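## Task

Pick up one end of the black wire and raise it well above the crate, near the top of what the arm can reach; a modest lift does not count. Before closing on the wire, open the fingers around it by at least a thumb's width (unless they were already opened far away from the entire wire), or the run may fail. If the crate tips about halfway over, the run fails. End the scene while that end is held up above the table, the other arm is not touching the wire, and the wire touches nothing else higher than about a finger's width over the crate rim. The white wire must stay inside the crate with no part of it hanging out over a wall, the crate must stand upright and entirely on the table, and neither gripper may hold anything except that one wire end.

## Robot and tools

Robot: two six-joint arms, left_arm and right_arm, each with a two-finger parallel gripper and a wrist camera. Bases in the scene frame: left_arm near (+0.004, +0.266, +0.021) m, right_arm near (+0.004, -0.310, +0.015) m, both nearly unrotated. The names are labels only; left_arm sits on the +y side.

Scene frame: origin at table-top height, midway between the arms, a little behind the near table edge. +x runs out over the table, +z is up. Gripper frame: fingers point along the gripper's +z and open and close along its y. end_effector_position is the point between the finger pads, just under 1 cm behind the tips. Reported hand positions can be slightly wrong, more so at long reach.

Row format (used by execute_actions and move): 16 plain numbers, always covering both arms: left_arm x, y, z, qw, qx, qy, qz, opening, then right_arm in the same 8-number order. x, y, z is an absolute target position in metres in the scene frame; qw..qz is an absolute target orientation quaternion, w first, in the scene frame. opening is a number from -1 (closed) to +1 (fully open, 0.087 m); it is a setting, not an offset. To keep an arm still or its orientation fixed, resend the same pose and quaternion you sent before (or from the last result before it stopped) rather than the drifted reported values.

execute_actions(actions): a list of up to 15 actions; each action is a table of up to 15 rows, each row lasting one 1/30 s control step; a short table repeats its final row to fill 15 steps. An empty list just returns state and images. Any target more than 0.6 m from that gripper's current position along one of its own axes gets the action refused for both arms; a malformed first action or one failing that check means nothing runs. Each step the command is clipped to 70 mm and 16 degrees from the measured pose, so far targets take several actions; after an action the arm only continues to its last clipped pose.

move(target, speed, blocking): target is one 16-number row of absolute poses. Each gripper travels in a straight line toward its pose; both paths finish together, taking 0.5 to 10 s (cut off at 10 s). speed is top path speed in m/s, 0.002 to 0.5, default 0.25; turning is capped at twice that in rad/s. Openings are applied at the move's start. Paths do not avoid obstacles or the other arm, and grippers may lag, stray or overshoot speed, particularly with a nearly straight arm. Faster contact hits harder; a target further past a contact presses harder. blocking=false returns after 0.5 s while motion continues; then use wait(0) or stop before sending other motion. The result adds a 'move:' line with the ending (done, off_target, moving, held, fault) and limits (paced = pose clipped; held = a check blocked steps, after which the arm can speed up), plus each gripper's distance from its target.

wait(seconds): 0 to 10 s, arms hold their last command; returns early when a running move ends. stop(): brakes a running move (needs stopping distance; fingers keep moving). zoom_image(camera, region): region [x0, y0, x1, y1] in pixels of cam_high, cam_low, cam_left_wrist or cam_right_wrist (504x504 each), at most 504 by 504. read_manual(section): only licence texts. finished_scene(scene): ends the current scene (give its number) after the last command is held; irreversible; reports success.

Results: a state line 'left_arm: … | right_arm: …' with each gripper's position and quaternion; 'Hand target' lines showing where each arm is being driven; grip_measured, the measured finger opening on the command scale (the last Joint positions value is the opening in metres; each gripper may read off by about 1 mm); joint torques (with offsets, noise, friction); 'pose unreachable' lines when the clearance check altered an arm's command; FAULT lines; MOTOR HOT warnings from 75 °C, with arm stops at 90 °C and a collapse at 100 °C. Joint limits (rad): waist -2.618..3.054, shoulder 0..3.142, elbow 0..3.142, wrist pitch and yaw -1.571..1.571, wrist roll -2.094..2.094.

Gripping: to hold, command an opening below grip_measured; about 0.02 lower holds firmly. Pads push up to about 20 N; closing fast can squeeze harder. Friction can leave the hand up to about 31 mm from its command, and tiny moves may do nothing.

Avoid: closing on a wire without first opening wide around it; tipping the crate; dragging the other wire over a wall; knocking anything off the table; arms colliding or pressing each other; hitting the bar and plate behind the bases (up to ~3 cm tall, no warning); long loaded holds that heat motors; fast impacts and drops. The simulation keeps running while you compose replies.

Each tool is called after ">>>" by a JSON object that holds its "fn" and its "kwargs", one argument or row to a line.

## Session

>>> {"fn": "execute_actions", "kwargs": {
  "actions": []
}}

Scene clock: 0.00 s.
left_arm: end_effector_position=(+0.3087, +0.4422, +0.2249) grip_measured=+1.000 end_effector_quat_wxyz=(+0.306, -0.341, +0.840, -0.289) | right_arm: end_effector_position=(+0.1733, -0.3238, +0.1377) grip_measured=+0.989 end_effector_quat_wxyz=(+0.002, -0.686, +0.727, -0.011)
Joint positions: left_arm=[ 0.87   1.681  1.544 -1.088  0.815 -0.021  0.087] | right_arm=[ 0.067  1.147  0.988 -1.378 -0.03  -1.416  0.087]
Joint velocities: left_arm=[-0.007 -0.017 -0.002 -0.007 -0.051  0.037  0.   ] | right_arm=[-0.012  0.002  0.012 -0.066 -0.007 -0.007  0.001]
Joint torques (N m, as the arm reports them, + toward a larger angle): no reading
Motor temperatures (°C, as the motors report them): left_arm=[32 35 32 32 32 32] | right_arm=[33 36 34 33 33 31]
Hand target (left_arm): +0.309, +0.442, +0.225; +0.306, -0.341, +0.840, -0.289
Hand target (right_arm): +0.173, -0.324, +0.138; -0.002, +0.686, -0.727, +0.011
camera_calibration (this result's frames):
cam_left_wrist: T_world_to_cam=[[0.403014, -0.590199, 0.699461, -0.0213016], [-0.914922, -0.278427, 0.292225, 0.360505], [0.0222778, -0.757723, -0.652196, 0.612566], [0, 0, 0, 1]] pos_world=[0.324772, 0.551957, 0.309064]
cam_right_wrist: T_world_to_cam=[[0.99788, -0.0540868, 0.0362021, -0.203776], [-0.0625369, -0.642708, 0.763555, -0.281941], [-0.0180309, -0.7642, -0.644727, -0.0163218], [0, 0, 0, 1]] pos_world=[0.185418, -0.204701, 0.212132]

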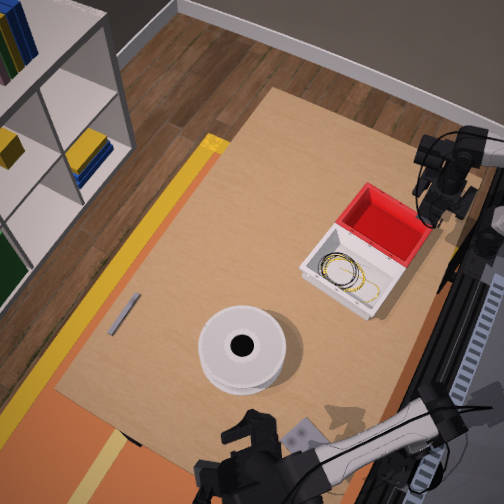

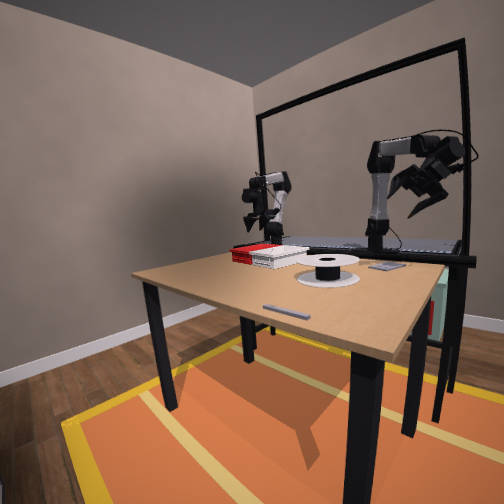

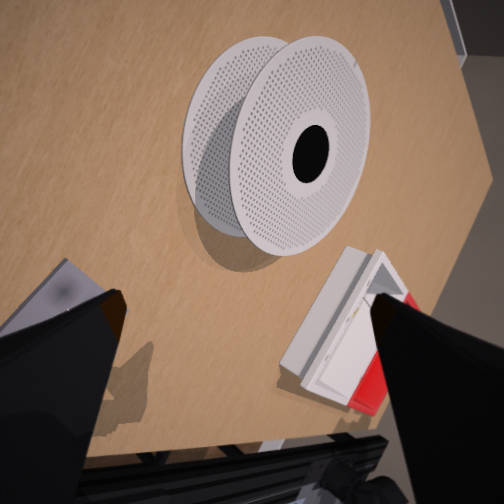

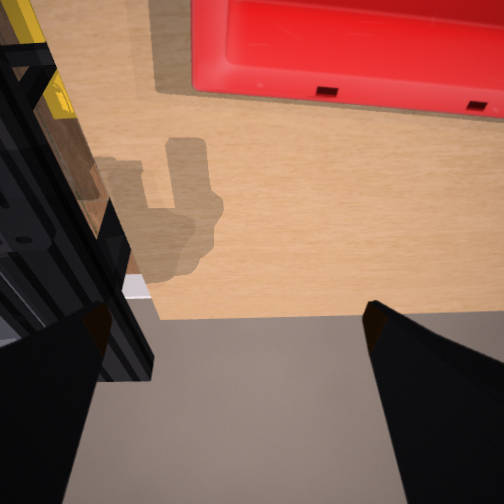

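>>> {"fn": "move", "kwargs": {
  "target": [0.3087,0.4422,0.2249,0.306,-0.341,0.84,-0.289,1,0.36,-0.04,0.17,0.15,0,0.99,0,1]
}}

Scene clock: 5.43 s.
left_arm: end_effector_position=(+0.3087, +0.4422, +0.2249) grip_measured=+1.000 end_effector_quat_wxyz=(+0.306, -0.341, +0.840, -0.289) | right_arm: end_effector_position=(+0.3615, -0.0433, +0.1677) grip_measured=+0.989 end_effector_quat_wxyz=(+0.141, -0.005, +0.990, +0.004)
Joint positions: left_arm=[ 0.87   1.681  1.544 -1.088  0.815 -0.021  0.087] | right_arm=[ 0.598  2.17   2.291 -1.419  0.127  0.605  0.087]
Joint velocities: left_arm=[-0.012 -0.007  0.012 -0.022 -0.007  0.022  0.   ] | right_arm=[-0.017 -0.032  0.007 -0.066  0.051  0.022 -0.   ]
Joint torques (N m, as the arm reports them, + toward a larger angle): left_arm=[ 0.21 -8.55  7.74  0.76  0.42  0.14] | right_arm=[ 0.32 -9.69  6.94  0.78  0.21  0.13]
Motor temperatures (°C, as the motors report them): left_arm=[32 36 33 32 32 32] | right_arm=[33 37 35 33 33 31]
Hand target (left_arm): +0.309, +0.442, +0.225; +0.306, -0.341, +0.840, -0.289
Hand target (right_arm): +0.362, -0.042, +0.173; +0.147, +0.000, +0.989, +0.004
Off the commanded pose (left_arm): 0.000 m, 0 deg.
Off the commanded pose (right_arm): 0.004 m, 1 deg.
move: done
camera_calibration (this result's frames):
cam_left_wrist: T_world_to_cam=[[0.403014, -0.590199, 0.699461, -0.0213016], [-0.914922, -0.278427, 0.292225, 0.360505], [0.0222778, -0.757723, -0.652196, 0.612566], [0, 0, 0, 1]] pos_world=[0.324772, 0.551957, 0.309064]
cam_right_wrist: T_world_to_cam=[[0.00958116, -0.99989, 0.0113639, -0.0570353], [-0.839788, -0.00187676, 0.542911, 0.232908], [-0.54283, -0.014745, -0.839713, 0.475652], [0, 0, 0, 1]] pos_world=[0.454338, -0.0495784, 0.273611]

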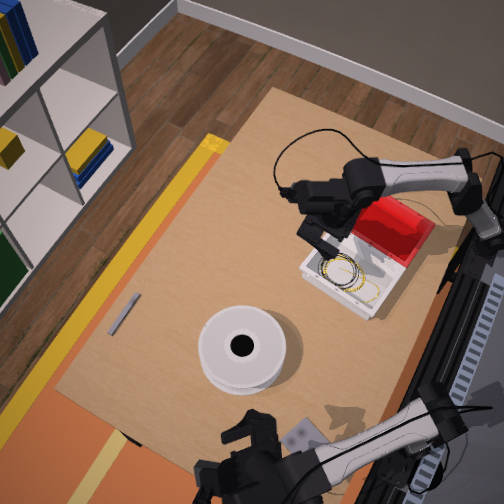

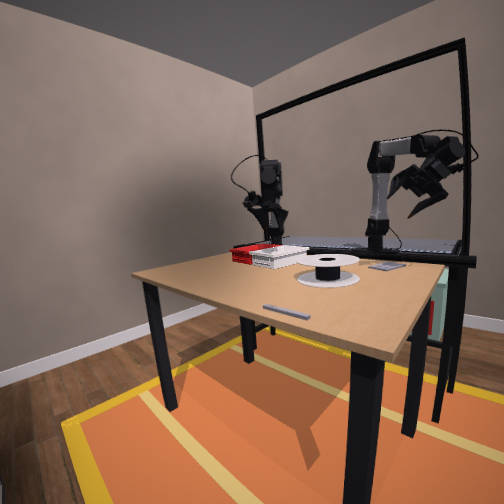

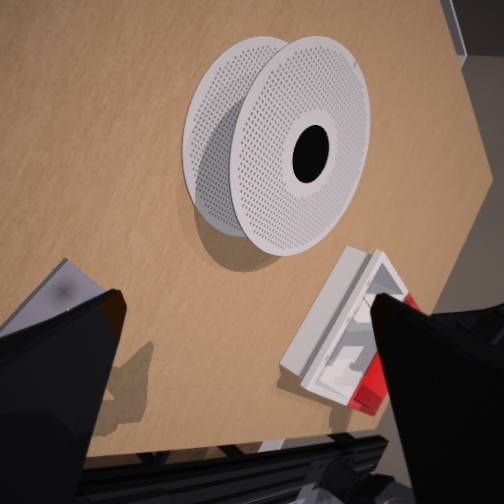

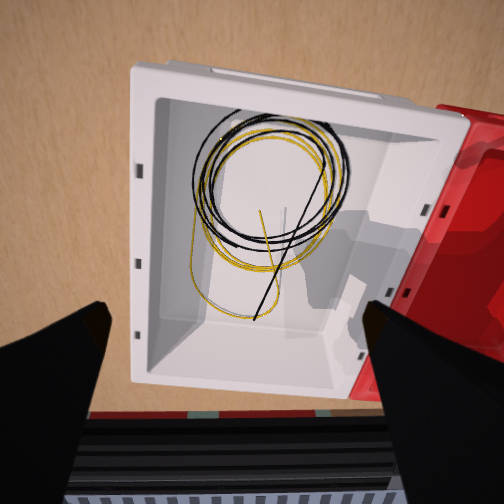

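>>> {"fn": "move", "kwargs": {
  "target": [0.3087,0.4422,0.2249,0.306,-0.341,0.84,-0.289,1,0.265,-0.058,0.085,0,0,1,0,-0.4],
  "speed": 0.12
}}

Scene clock: 9.27 s.
left_arm: end_effector_position=(+0.3087, +0.4422, +0.2249) grip_measured=+1.000 end_effector_quat_wxyz=(+0.306, -0.341, +0.840, -0.289) | right_arm: end_effector_position=(+0.2694, -0.0569, +0.0791) grip_measured=-0.400 end_effector_quat_wxyz=(-0.003, -0.003, +1.000, -0.003)
Joint positions: left_arm=[ 0.87   1.681  1.544 -1.088  0.815 -0.021  0.087] | right_arm=[ 0.643  2.027  1.7   -1.214 -0.028  0.666  0.026]
Joint velocities: left_arm=[ 0.007  0.002  0.002 -0.022 -0.022 -0.022  0.   ] | right_arm=[ 0.012 -0.012 -0.007 -0.037 -0.11   0.022 -0.001]
Joint torques (N m, as the arm reports them, + toward a larger angle): left_arm=[ 0.26 -8.6   7.76  0.76  0.42  0.15] | right_arm=[  0.34 -10.97   3.8    0.44  -0.04   0.15]
Motor temperatures (°C, as the motors report them): left_arm=[32 37 34 32 32 32] | right_arm=[33 38 36 33 33 31]
Hand target (left_arm): +0.309, +0.442, +0.225; +0.306, -0.341, +0.840, -0.289
Hand target (right_arm): +0.265, -0.056, +0.083; -0.001, +0.000, +1.000, +0.003
Off the commanded pose (left_arm): 0.000 m, 0 deg.
Off the commanded pose (right_arm): 0.007 m, 1 deg.
move: done
camera_calibration (this result's frames):
cam_left_wrist: T_world_to_cam=[[0.403014, -0.590199, 0.699461, -0.0213016], [-0.914922, -0.278427, 0.292225, 0.360505], [0.0222778, -0.757723, -0.652196, 0.612566], [0, 0, 0, 1]] pos_world=[0.324772, 0.551957, 0.309064]
cam_right_wrist: T_world_to_cam=[[0.00925588, -0.999671, 0.0239014, -0.0696316], [-0.650162, 0.0121441, 0.759699, 0.136222], [-0.759739, -0.0225715, -0.649836, 0.393999], [0, 0, 0, 1]] pos_world=[0.388547, -0.0623699, 0.154211]

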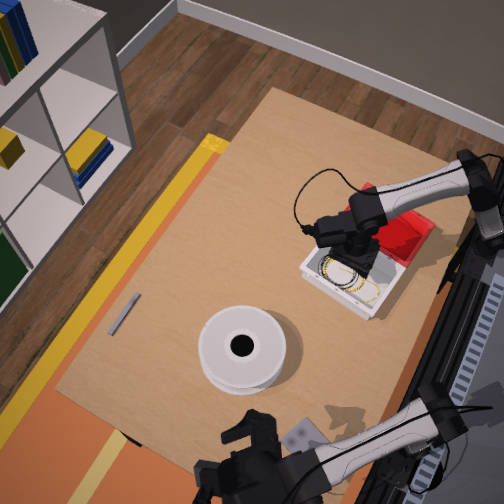

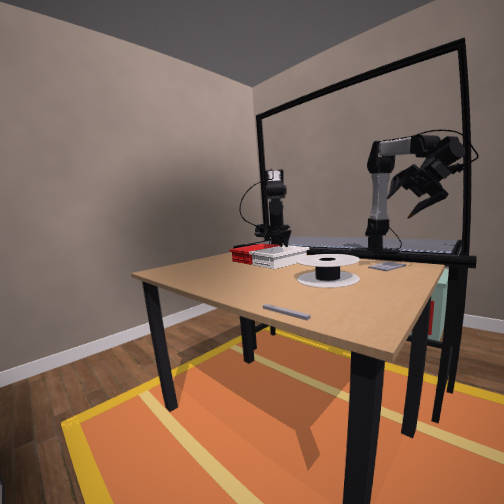

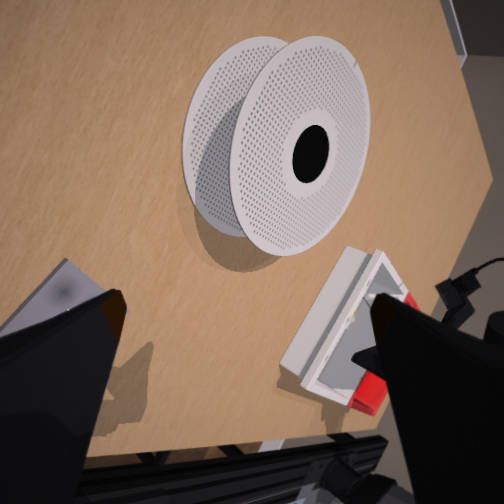

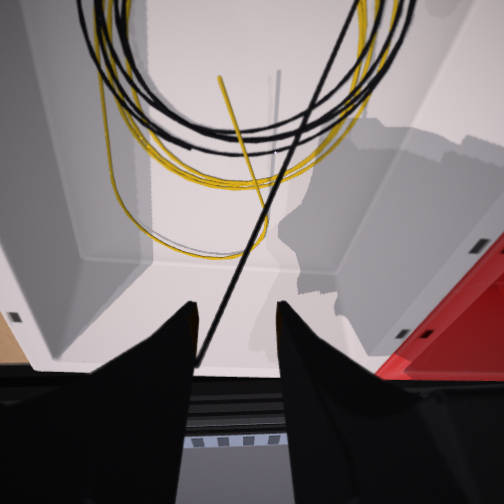

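>>> {"fn": "move", "kwargs": {
  "target": [0.3087,0.4422,0.2249,0.306,-0.341,0.84,-0.289,1,0.265,-0.058,0.085,0,0,1,0,-0.99]
}}

>>> {"fn": "move", "kwargs": {
  "target": [0.3087,0.4422,0.2249,0.306,-0.341,0.84,-0.289,1,0.3,-0.055,0.2,0.1,-0.1,0.99,0.05,-0.99],
  "speed": 0.08
}}

Scene clock: 13.00 s.
left_arm: end_effector_position=(+0.3087, +0.4422, +0.2249) grip_measured=+1.000 end_effector_quat_wxyz=(+0.306, -0.341, +0.840, -0.289) | right_arm: end_effector_position=(+0.2699, -0.0562, +0.0824) grip_measured=-0.990 end_effector_quat_wxyz=(+0.001, -0.003, +1.000, +0.000)
Joint positions: left_arm=[ 0.87   1.681  1.544 -1.088  0.815 -0.021  0.087] | right_arm=[ 0.643  2.017  1.7   -1.213 -0.028  0.667  0.   ]
Joint velocities: left_arm=[-0.017 -0.002  0.002  0.037 -0.022  0.051  0.   ] | right_arm=[-0.002  0.007 -0.002 -0.007  0.022 -0.066  0.   ]
Joint torques (N m, as the arm reports them, + toward a larger angle): left_arm=[ 0.23 -8.56  7.73  0.76  0.43  0.14] | right_arm=[  0.33 -10.47   3.8    0.37   0.     0.14]
Motor temperatures (°C, as the motors report them): left_arm=[32 37 34 32 32 32] | right_arm=[33 40 36 33 33 31]
Hand target (left_arm): +0.309, +0.442, +0.225; +0.306, -0.341, +0.840, -0.289
Hand target (right_arm): +0.265, -0.058, +0.085; -0.000, -0.000, +1.000, -0.000
Off the commanded pose (left_arm): 0.000 m, 0 deg.
Off the commanded pose (right_arm): 0.006 m, 0 deg.
move: done
camera_calibration (this result's frames):
cam_left_wrist: T_world_to_cam=[[0.403014, -0.590199, 0.699461, -0.0213016], [-0.914922, -0.278427, 0.292225, 0.360505], [0.0222778, -0.757723, -0.652196, 0.612566], [0, 0, 0, 1]] pos_world=[0.324772, 0.551957, 0.309064]
cam_right_wrist: T_world_to_cam=[[0.00903416, -0.999827, 0.0162578, -0.0683182], [-0.656576, 0.00633169, 0.754233, 0.135856], [-0.754206, -0.0174884, -0.656405, 0.395912], [0, 0, 0, 1]] pos_world=[0.388416, -0.0622427, 0.158522]

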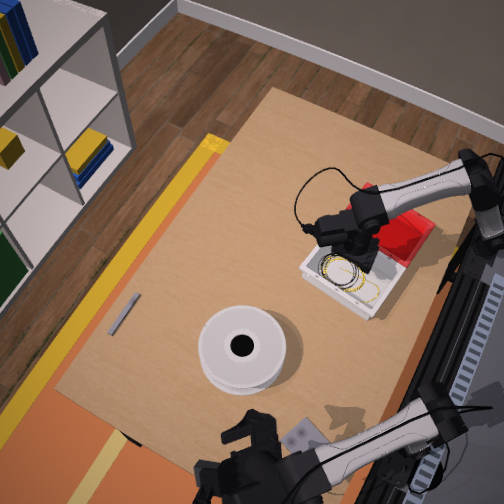

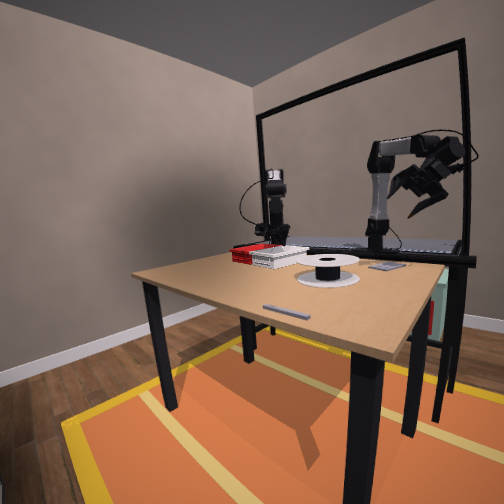

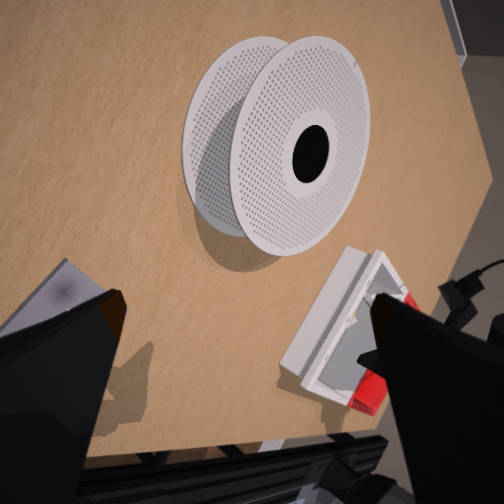

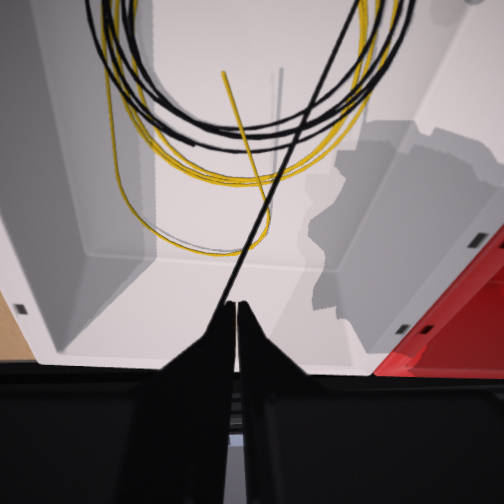

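Scene clock: 15.33 s.
left_arm: end_effector_position=(+0.3087, +0.4422, +0.2249) grip_measured=+1.000 end_effector_quat_wxyz=(+0.306, -0.341, +0.840, -0.289) | right_arm: end_effector_position=(+0.2950, -0.0514, +0.1895) grip_measured=-0.990 end_effector_quat_wxyz=(+0.087, -0.101, +0.990, +0.046)
Joint positions: left_arm=[ 0.87   1.681  1.544 -1.088  0.815 -0.021  0.087] | right_arm=[ 0.629  1.965  2.064 -1.434 -0.015  0.459  0.   ]
Joint velocities: left_arm=[-0.007  0.007  0.002 -0.022 -0.022  0.037  0.   ] | right_arm=[-0.007 -0.012 -0.007 -0.037  0.022  0.022  0.   ]
Joint torques (N m, as the arm reports them, + toward a larger angle): left_arm=[ 0.23 -8.57  7.76  0.77  0.42  0.14] | right_arm=[-1.2  -9.64  6.76  0.71  0.12  0.  ]
Motor temperatures (°C, as the motors report them): left_arm=[32 38 34 32 32 32] | right_arm=[33 41 36 33 33 31]
Hand target (left_arm): +0.309, +0.442, +0.225; +0.306, -0.341, +0.840, -0.289
Hand target (right_arm): +0.299, -0.056, +0.201; +0.101, -0.100, +0.989, +0.048
Off the commanded pose (left_arm): 0.000 m, 0 deg.
Off the commanded pose (right_arm): 0.012 m, 2 deg.
move: off_target (right_arm)
camera_calibration (this result's frames):
cam_left_wrist: T_world_to_cam=[[0.403014, -0.590199, 0.699461, -0.0213016], [-0.914922, -0.278427, 0.292225, 0.360505], [0.0222778, -0.757723, -0.652196, 0.612566], [0, 0, 0, 1]] pos_world=[0.324772, 0.551957, 0.309064]
cam_right_wrist: T_world_to_cam=[[0.208816, -0.97638, -0.0554722, -0.109592], [-0.757009, -0.19729, 0.622908, 0.115577], [-0.619139, -0.0880801, -0.780326, 0.465176], [0, 0, 0, 1]] pos_world=[0.398386, -0.0432289, 0.284916]

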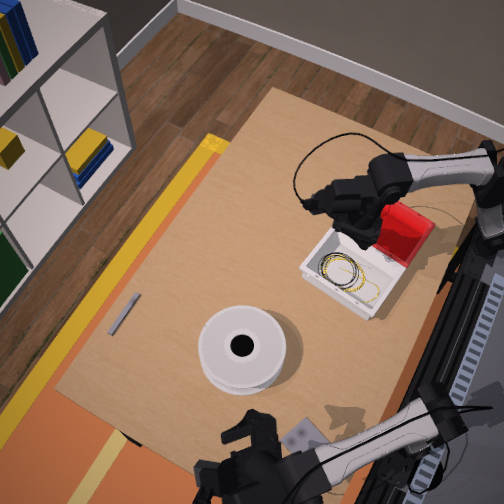

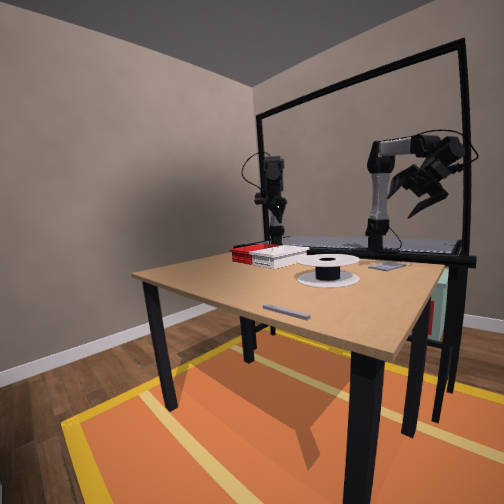

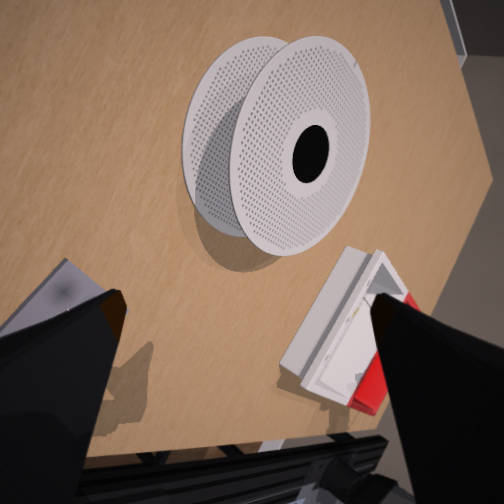

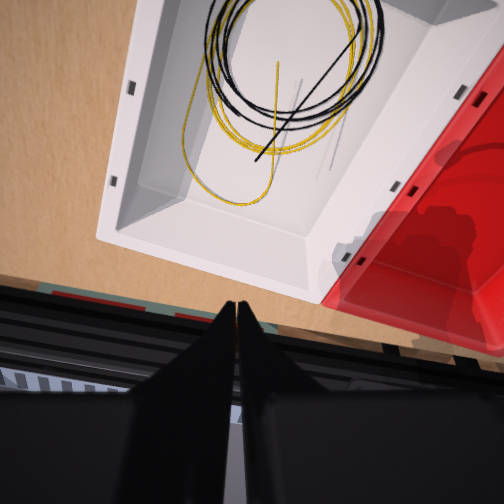

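>>> {"fn": "move", "kwargs": {
  "target": [0.3087,0.4422,0.2249,0.306,-0.341,0.84,-0.289,1,0.32,-0.056,0.15,0,0,1,0,-0.2],
  "speed": 0.1
}}

>>> {"fn": "move", "kwargs": {
  "target": [0.3087,0.4422,0.2249,0.306,-0.341,0.84,-0.289,1,0.32,-0.056,0.108,0,0,1,0,-0.2],
  "speed": 0.05
}}

>>> {"fn": "move", "kwargs": {
  "target": [0.3087,0.4422,0.2249,0.306,-0.341,0.84,-0.289,1,0.32,-0.056,0.108,0,0,1,0,-0.99]
}}

Scene clock: 24.63 s.
left_arm: end_effector_position=(+0.3087, +0.4422, +0.2249) grip_measured=+1.000 end_effector_quat_wxyz=(+0.306, -0.341, +0.840, -0.289) | right_arm: end_effector_position=(+0.3160, -0.0553, +0.1432) grip_measured=-0.200 end_effector_quat_wxyz=(+0.008, -0.012, +1.000, +0.004)
Joint positions: left_arm=[ 0.87   1.681  1.544 -1.088  0.815 -0.021  0.087] | right_arm=[ 0.575  2.194  2.219 -1.542 -0.029  0.581  0.035]
Joint velocities: left_arm=[-0.007 -0.002 -0.012  0.007  0.081  0.022  0.   ] | right_arm=[ 0.002 -0.002  0.012  0.081 -0.066  0.007  0.001]
Joint torques (N m, as the arm reports them, + toward a larger angle): left_arm=[ 0.2  -8.58  7.76  0.77  0.43  0.15] | right_arm=[-1.16 -9.84  6.69  0.33 -0.08  0.15]
Motor temperatures (°C, as the motors report them): left_arm=[32 39 35 32 32 32] | right_arm=[33 43 38 33 33 31]
Hand target (left_arm): +0.309, +0.442, +0.225; +0.306, -0.341, +0.840, -0.289
Hand target (right_arm): +0.320, -0.057, +0.149; +0.011, +0.001, +1.000, +0.010
Off the commanded pose (left_arm): 0.000 m, 0 deg.
Off the commanded pose (right_arm): 0.008 m, 2 deg.
joint sent to its limit (right arm) — the command would take joint 4 (wrist pitch) past its lower limit, so that joint was sent only as far as its limit.
move: done
camera_calibration (this result's frames):
cam_left_wrist: T_world_to_cam=[[0.403014, -0.590199, 0.699461, -0.0213016], [-0.914922, -0.278427, 0.292225, 0.360505], [0.0222778, -0.757723, -0.652196, 0.612566], [0, 0, 0, 1]] pos_world=[0.324772, 0.551957, 0.309064]
cam_right_wrist: T_world_to_cam=[[0.0268906, -0.999594, 0.00946433, -0.0735307], [-0.666531, -0.0108731, 0.745398, 0.123737], [-0.744992, -0.0263525, -0.666552, 0.468608], [0, 0, 0, 1]] pos_world=[0.433561, -0.0598065, 0.220814]

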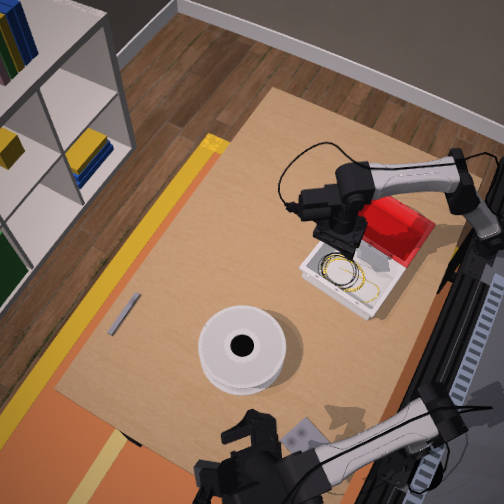

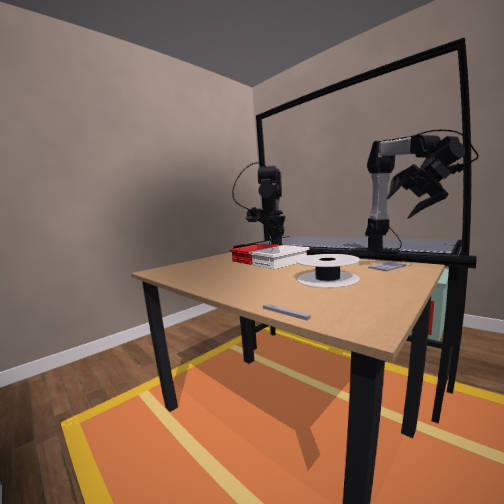

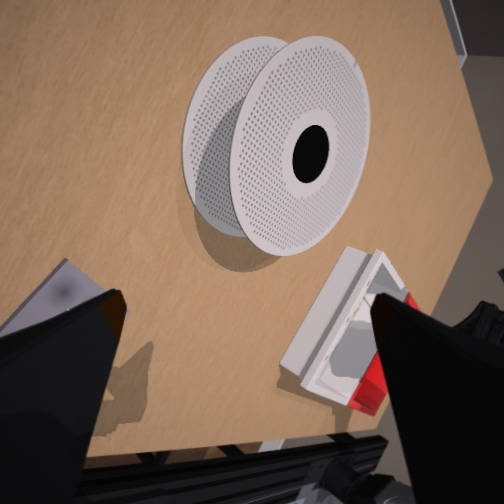

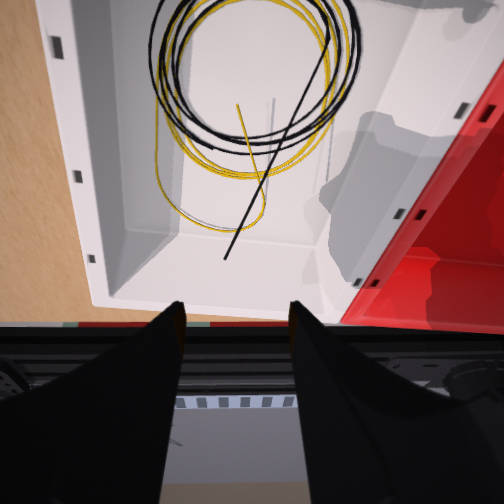

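Scene clock: 25.77 s.
left_arm: end_effector_position=(+0.3087, +0.4422, +0.2249) grip_measured=+1.000 end_effector_quat_wxyz=(+0.306, -0.341, +0.840, -0.289) | right_arm: end_effector_position=(+0.3209, -0.0529, +0.1129) grip_measured=-0.200 end_effector_quat_wxyz=(+0.006, -0.009, +1.000, +0.003)
Joint positions: left_arm=[ 0.87   1.681  1.544 -1.088  0.815 -0.021  0.087] | right_arm=[ 0.575  2.198  2.105 -1.426 -0.029  0.586  0.035]
Joint velocities: left_arm=[-0.002 -0.002  0.012 -0.022 -0.022  0.022  0.   ] | right_arm=[-0.012 -0.002  0.007  0.007 -0.051 -0.051 -0.   ]
Joint torques (N m, as the arm reports them, + toward a larger angle): left_arm=[ 0.21 -8.58  7.78  0.76  0.41  0.14] | right_arm=[ -0.6  -10.     3.74   0.53  -0.01   0.13]
Motor temperatures (°C, as the motors report them): left_arm=[32 39 35 32 32 32] | right_arm=[33 43 38 33 33 31]
Hand target (left_arm): +0.309, +0.442, +0.225; +0.306, -0.341, +0.840, -0.289
Hand target (right_arm): +0.320, -0.056, +0.108; -0.000, -0.000, +1.000, -0.000
Off the commanded pose (left_arm): 0.000 m, 0 deg.
Off the commanded pose (right_arm): 0.006 m, 1 deg.
move: done
camera_calibration (this result's frames):
cam_left_wrist: T_world_to_cam=[[0.403014, -0.590199, 0.699461, -0.0213016], [-0.914922, -0.278427, 0.292225, 0.360505], [0.0222778, -0.757723, -0.652196, 0.612566], [0, 0, 0, 1]] pos_world=[0.324772, 0.551957, 0.309064]
cam_right_wrist: T_world_to_cam=[[0.0218632, -0.9997, 0.0110648, -0.0695483], [-0.664675, -0.00626726, 0.747106, 0.149049], [-0.746813, -0.0236886, -0.664612, 0.452601], [0, 0, 0, 1]] pos_world=[0.438598, -0.0578718, 0.190218]

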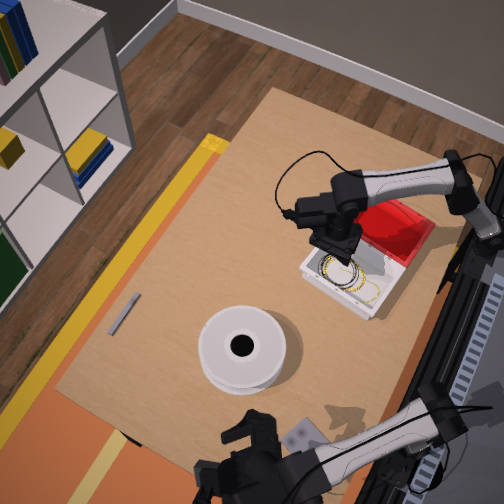

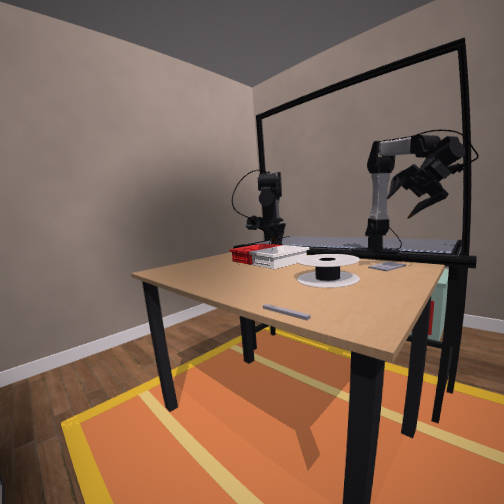

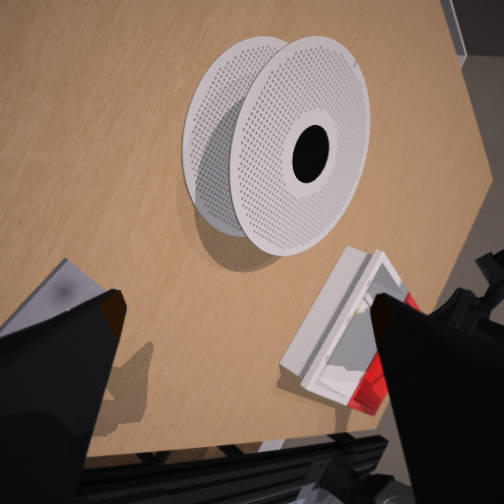

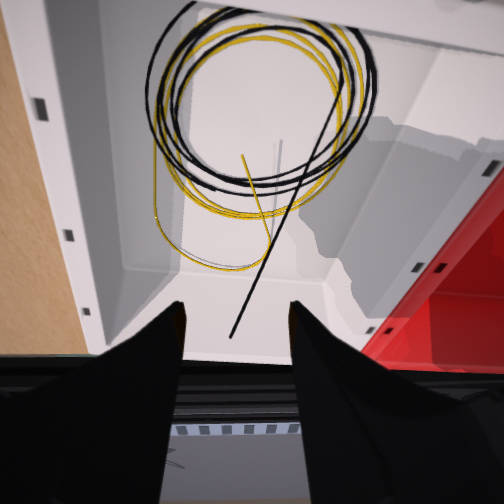

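Scene clock: 26.47 s.
left_arm: end_effector_position=(+0.3087, +0.4422, +0.2249) grip_measured=+1.000 end_effector_quat_wxyz=(+0.306, -0.341, +0.840, -0.289) | right_arm: end_effector_position=(+0.3213, -0.0526, +0.1128) grip_measured=-0.989 end_effector_quat_wxyz=(+0.007, -0.009, +1.000, +0.004)
Joint positions: left_arm=[ 0.87   1.681  1.544 -1.088  0.815 -0.021  0.087] | right_arm=[ 0.575  2.198  2.105 -1.424 -0.029  0.586  0.   ]
Joint velocities: left_arm=[ 0.012  0.007 -0.002 -0.007 -0.066  0.037  0.   ] | right_arm=[-0.002  0.007  0.002  0.037 -0.037 -0.007  0.001]
Joint torques (N m, as the arm reports them, + toward a larger angle): left_arm=[ 0.18 -8.58  7.79  0.77  0.41  0.14] | right_arm=[ -0.53 -10.13   3.65   0.51  -0.04   0.12]
Motor temperatures (°C, as the motors report them): left_arm=[32 39 35 32 32 32] | right_arm=[33 43 38 33 33 31]
Hand target (left_arm): +0.309, +0.442, +0.225; +0.306, -0.341, +0.840, -0.289
Hand target (right_arm): +0.320, -0.056, +0.108; -0.000, -0.000, +1.000, -0.000
Off the commanded pose (left_arm): 0.000 m, 0 deg.
Off the commanded pose (right_arm): 0.006 m, 1 deg.
move: done
camera_calibration (this result's frames):
cam_left_wrist: T_world_to_cam=[[0.403014, -0.590199, 0.699461, -0.0213016], [-0.914922, -0.278427, 0.292225, 0.360505], [0.0222778, -0.757723, -0.652196, 0.612566], [0, 0, 0, 1]] pos_world=[0.324772, 0.551957, 0.309064]
cam_right_wrist: T_world_to_cam=[[0.0215258, -0.999718, 0.0100106, -0.0690454], [-0.665846, -0.00686632, 0.746057, 0.149818], [-0.745778, -0.022725, -0.665806, 0.452714], [0, 0, 0, 1]] pos_world=[0.438867, -0.0577093, 0.190338]

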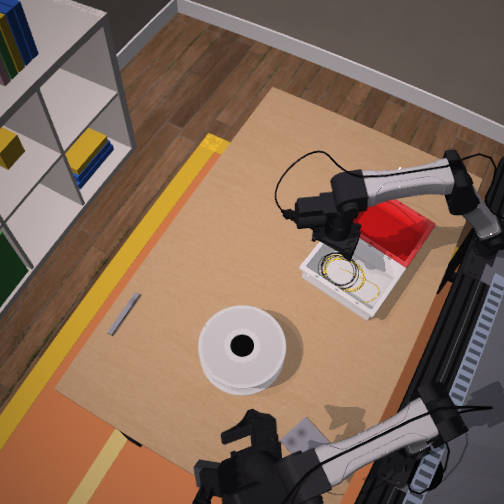

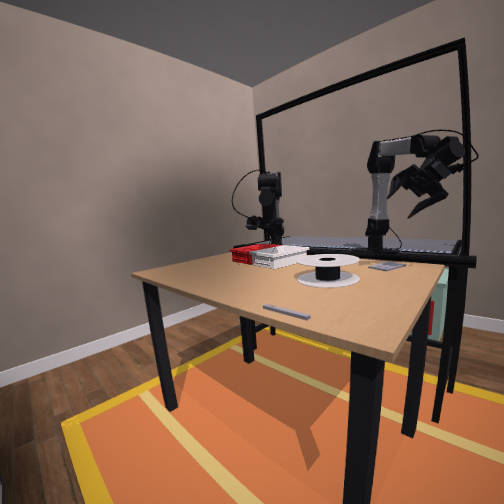

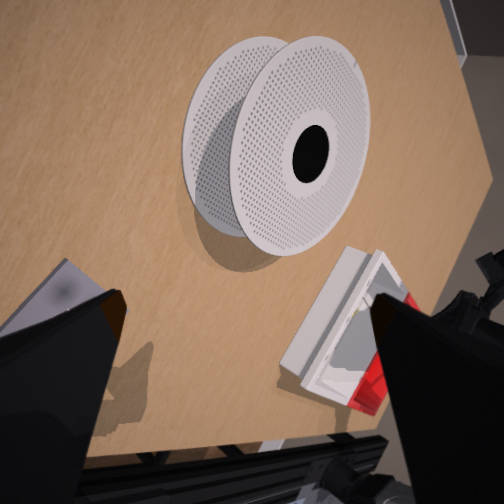

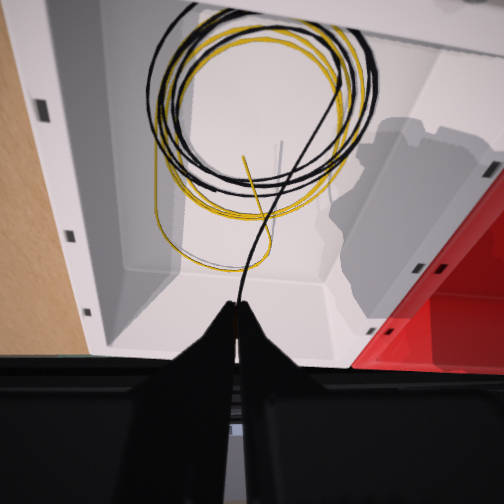

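Caught; close fully, then lift.

>>> {"fn": "move", "kwargs": {
  "target": [0.3087,0.4422,0.2249,0.306,-0.341,0.84,-0.289,1,0.32,-0.056,0.108,0,0,1,0,-1]
}}

>>> {"fn": "move", "kwargs": {
  "target": [0.3087,0.4422,0.2249,0.306,-0.341,0.84,-0.289,1,0.33,-0.05,0.4,0.43,-0.3,0.84,0.15,-1],
  "speed": 0.08
}}

>>> {"fn": "move", "kwargs": {
  "target": [0.3087,0.4422,0.2249,0.306,-0.341,0.84,-0.289,1,0.29,-0.07,0.72,0.82,-0.17,0.46,0.3,-1],
  "speed": 0.08
}}

>>> {"fn": "zoom_image", "kwargs": {
  "camera": "cam_high",
  "region": [260,0,504,340]
}}

Scene clock: 32.80 s.
left_arm: end_effector_position=(+0.3087, +0.4422, +0.2249) grip_measured=+1.000 end_effector_quat_wxyz=(+0.306, -0.341, +0.840, -0.289) | right_arm: end_effector_position=(+0.3213, -0.0526, +0.1128) grip_measured=-1.000 end_effector_quat_wxyz=(+0.007, -0.009, +1.000, +0.004)
Joint positions: left_arm=[ 0.87   1.681  1.544 -1.088  0.815 -0.021  0.087] | right_arm=[ 0.575  2.198  2.105 -1.423 -0.029  0.587  0.   ]
Joint velocities: left_arm=[-0.002  0.012  0.012  0.051  0.022 -0.007  0.   ] | right_arm=[ 0.012  0.002  0.012 -0.007 -0.066  0.022  0.   ]
Joint torques (N m, as the arm reports them, + toward a larger angle): left_arm=[ 0.24 -8.55  7.81  0.77  0.42  0.14] | right_arm=[ -0.62 -10.16   3.61   0.5   -0.01   0.15]
Motor temperatures (°C, as the motors report them): left_arm=[32 40 36 33 32 32] | right_arm=[33 45 38 33 33 31]
Hand target (left_arm): +0.309, +0.442, +0.225; +0.306, -0.341, +0.840, -0.289
Hand target (right_arm): +0.320, -0.056, +0.108; -0.000, +0.000, +1.000, -0.000
Off the commanded pose (left_arm): 0.000 m, 0 deg.
Off the commanded pose (right_arm): 0.006 m, 1 deg.
move: done
camera_calibration (this result's frames):
cam_left_wrist: T_world_to_cam=[[0.403014, -0.590199, 0.699461, -0.0213016], [-0.914922, -0.278427, 0.292225, 0.360505], [0.0222778, -0.757723, -0.652196, 0.612566], [0, 0, 0, 1]] pos_world=[0.324772, 0.551957, 0.309064]
cam_right_wrist: T_world_to_cam=[[0.0211535, -0.999728, 0.00979509, -0.068834], [-0.666081, -0.00678612, 0.745849, 0.149982], [-0.74558, -0.0223016, -0.666043, 0.452752], [0, 0, 0, 1]] pos_world=[0.438919, -0.0577004, 0.190362]

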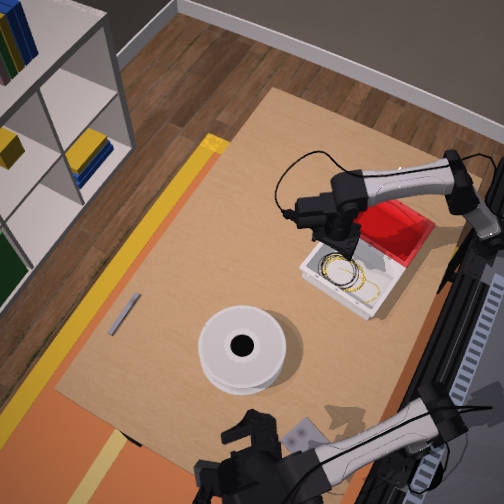

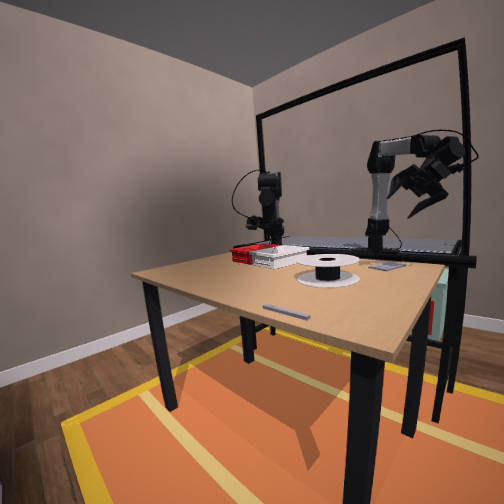

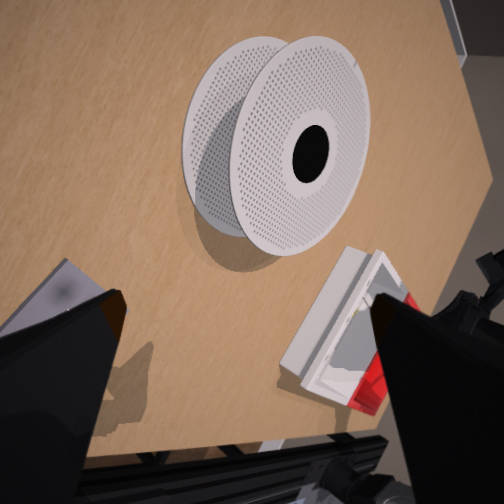

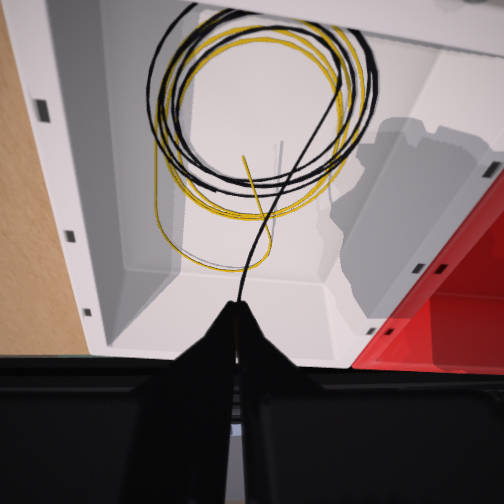

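Scene clock: 40.20 s.
left_arm: end_effector_position=(+0.3087, +0.4422, +0.2249) grip_measured=+1.000 end_effector_quat_wxyz=(+0.306, -0.341, +0.840, -0.289) | right_arm: end_effector_position=(+0.3271, -0.0472, +0.3850) grip_measured=-1.000 end_effector_quat_wxyz=(+0.407, -0.303, +0.851, +0.138)
Joint positions: left_arm=[ 0.87   1.681  1.544 -1.088  0.815 -0.021  0.087] | right_arm=[ 0.609  1.753  2.402 -1.293 -0.042 -0.011  0.   ]
Joint velocities: left_arm=[ 0.002 -0.022 -0.002 -0.007 -0.007 -0.051  0.   ] | right_arm=[-0.017  0.012 -0.017 -0.051 -0.022 -0.11   0.   ]
Joint torques (N m, as the arm reports them, + toward a larger angle): left_arm=[ 0.21 -8.56  7.77  0.77  0.42  0.15] | right_arm=[-1.06 -7.59  5.98  1.96 -0.06 -0.06]
Motor temperatures (°C, as the motors report them): left_arm=[32 41 36 33 32 32] | right_arm=[33 46 39 34 33 31]
Hand target (left_arm): +0.309, +0.442, +0.225; +0.306, -0.341, +0.840, -0.289
Hand target (right_arm): +0.327, -0.052, +0.403; +0.432, -0.301, +0.838, +0.143
Off the commanded pose (left_arm): 0.000 m, 0 deg.
Off the commanded pose (right_arm): 0.016 m, 3 deg.
move: off_target (right_arm)
camera_calibration (this result's frames):
cam_left_wrist: T_world_to_cam=[[0.403014, -0.590199, 0.699461, -0.0213016], [-0.914922, -0.278427, 0.292225, 0.360505], [0.0222778, -0.757723, -0.652196, 0.612566], [0, 0, 0, 1]] pos_world=[0.324772, 0.551957, 0.309064]
cam_right_wrist: T_world_to_cam=[[0.618342, -0.7855, 0.0253743, -0.257517], [-0.784872, -0.618862, -0.0313881, 0.260059], [0.0403585, -0.000507026, -0.999185, 0.510615], [0, 0, 0, 1]] pos_world=[0.342739, -0.0410803, 0.524896]

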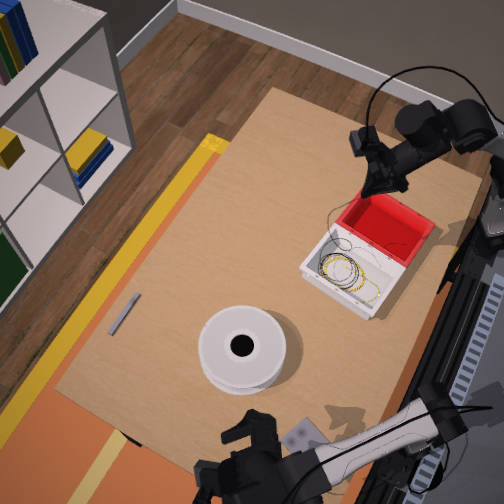

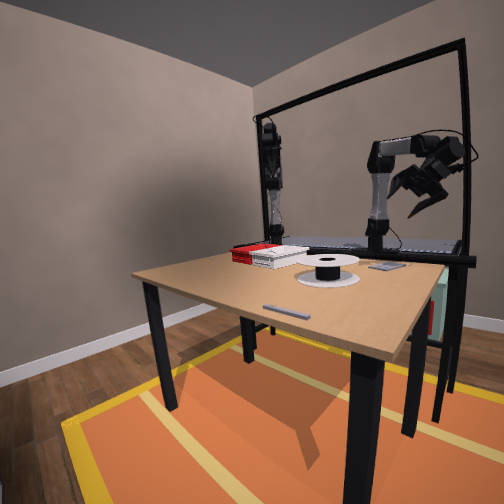

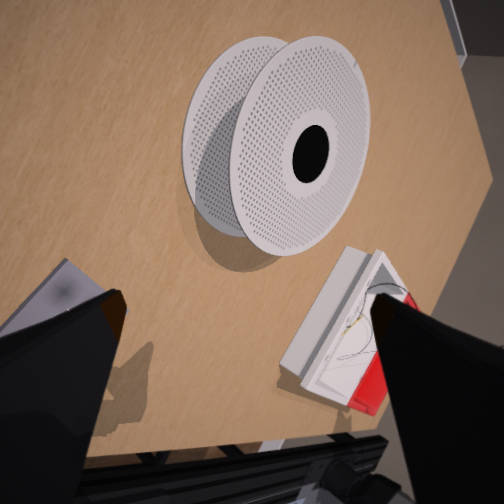

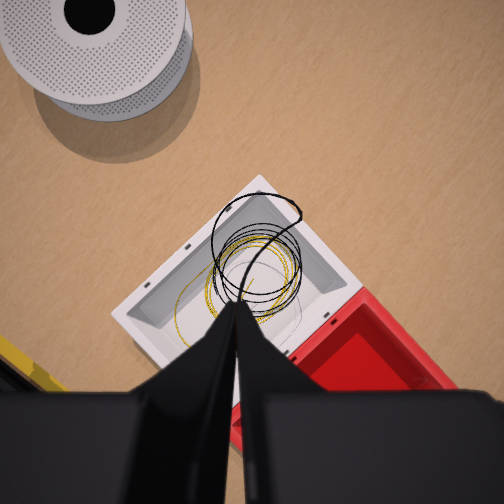

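Scene clock: 48.30 s.
left_arm: end_effector_position=(+0.3087, +0.4422, +0.2249) grip_measured=+1.000 end_effector_quat_wxyz=(+0.306, -0.341, +0.840, -0.289) | right_arm: end_effector_position=(+0.2866, -0.0660, +0.7086) grip_measured=-1.000 end_effector_quat_wxyz=(+0.812, -0.181, +0.473, +0.289)
Joint positions: left_arm=[ 0.87   1.681  1.544 -1.088  0.815 -0.021  0.087] | right_arm=[ 0.59   1.575  2.54  -0.416 -0.061  0.047  0.   ]
Joint velocities: left_arm=[-0.007 -0.007  0.007 -0.095 -0.081  0.007  0.   ] | right_arm=[-0.007  0.002  0.007  0.007  0.022  0.022  0.   ]
Joint torques (N m, as the arm reports them, + toward a larger angle): left_arm=[ 0.24 -8.55  7.8   0.77  0.41  0.15] | right_arm=[-0.91 -3.11  4.36  1.77  0.07  0.12]
Motor temperatures (°C, as the motors report them): left_arm=[32 41 37 33 32 32] | right_arm=[33 45 38 36 33 31]
Hand target (left_arm): +0.309, +0.442, +0.225; +0.306, -0.341, +0.840, -0.289
Hand target (right_arm): +0.283, -0.073, +0.720; +0.822, -0.169, +0.459, +0.291
Off the commanded pose (left_arm): 0.000 m, 0 deg.
Off the commanded pose (right_arm): 0.013 m, 2 deg.
move: off_target (right_arm)
camera_calibration (this result's frames):
cam_left_wrist: T_world_to_cam=[[0.403014, -0.590199, 0.699461, -0.0213016], [-0.914922, -0.278427, 0.292225, 0.360505], [0.0222778, -0.757723, -0.652196, 0.612566], [0, 0, 0, 1]] pos_world=[0.324772, 0.551957, 0.309064]
cam_right_wrist: T_world_to_cam=[[0.628319, -0.777823, 0.0143746, -0.250007], [-0.256683, -0.224719, -0.940008, 0.745288], [0.73439, 0.586935, -0.340849, 0.208961], [0, 0, 0, 1]] pos_world=[0.194929, -0.149628, 0.775395]

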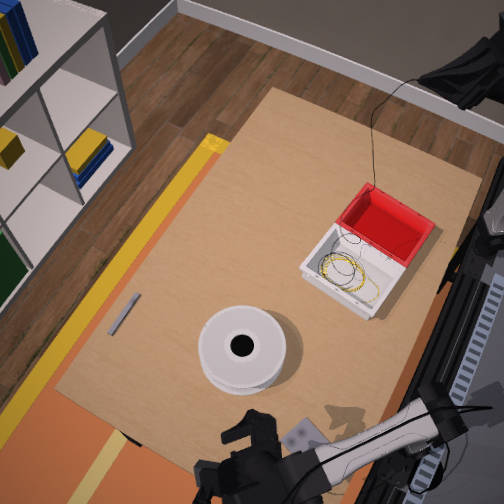

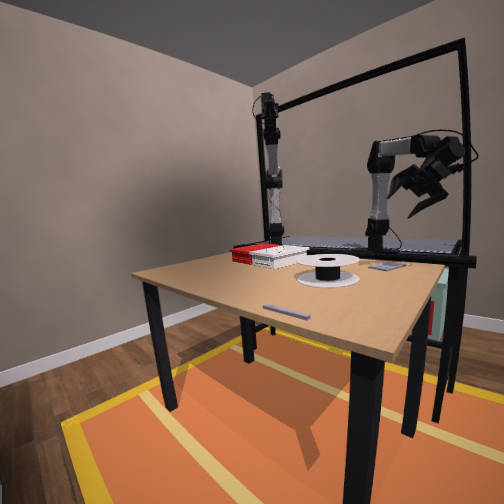

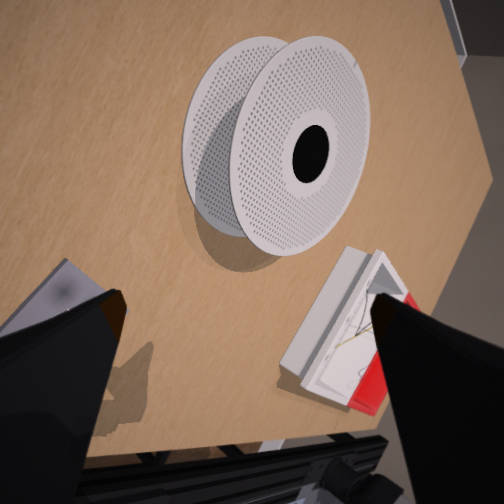

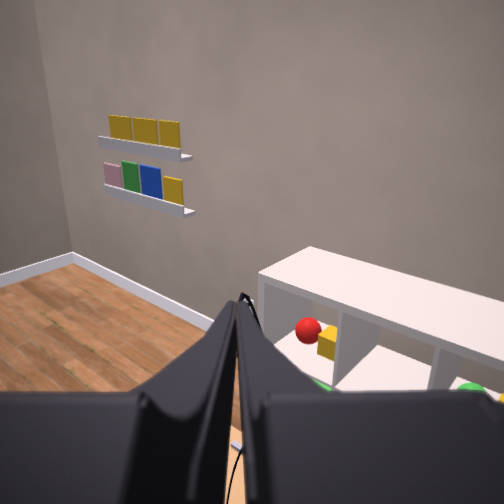

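Region (260, 0, 504, 340) of cam_high's 504x504 image, scaled by 1.482, with more detail than that image has; it fills the left 362 columns of this view, and the rest is white.

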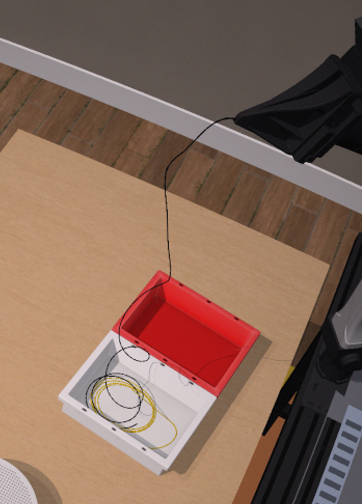

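>>> {"fn": "finished_scene", "kwargs": {
  "scene": 2
}}

The scene is finished: the task was done.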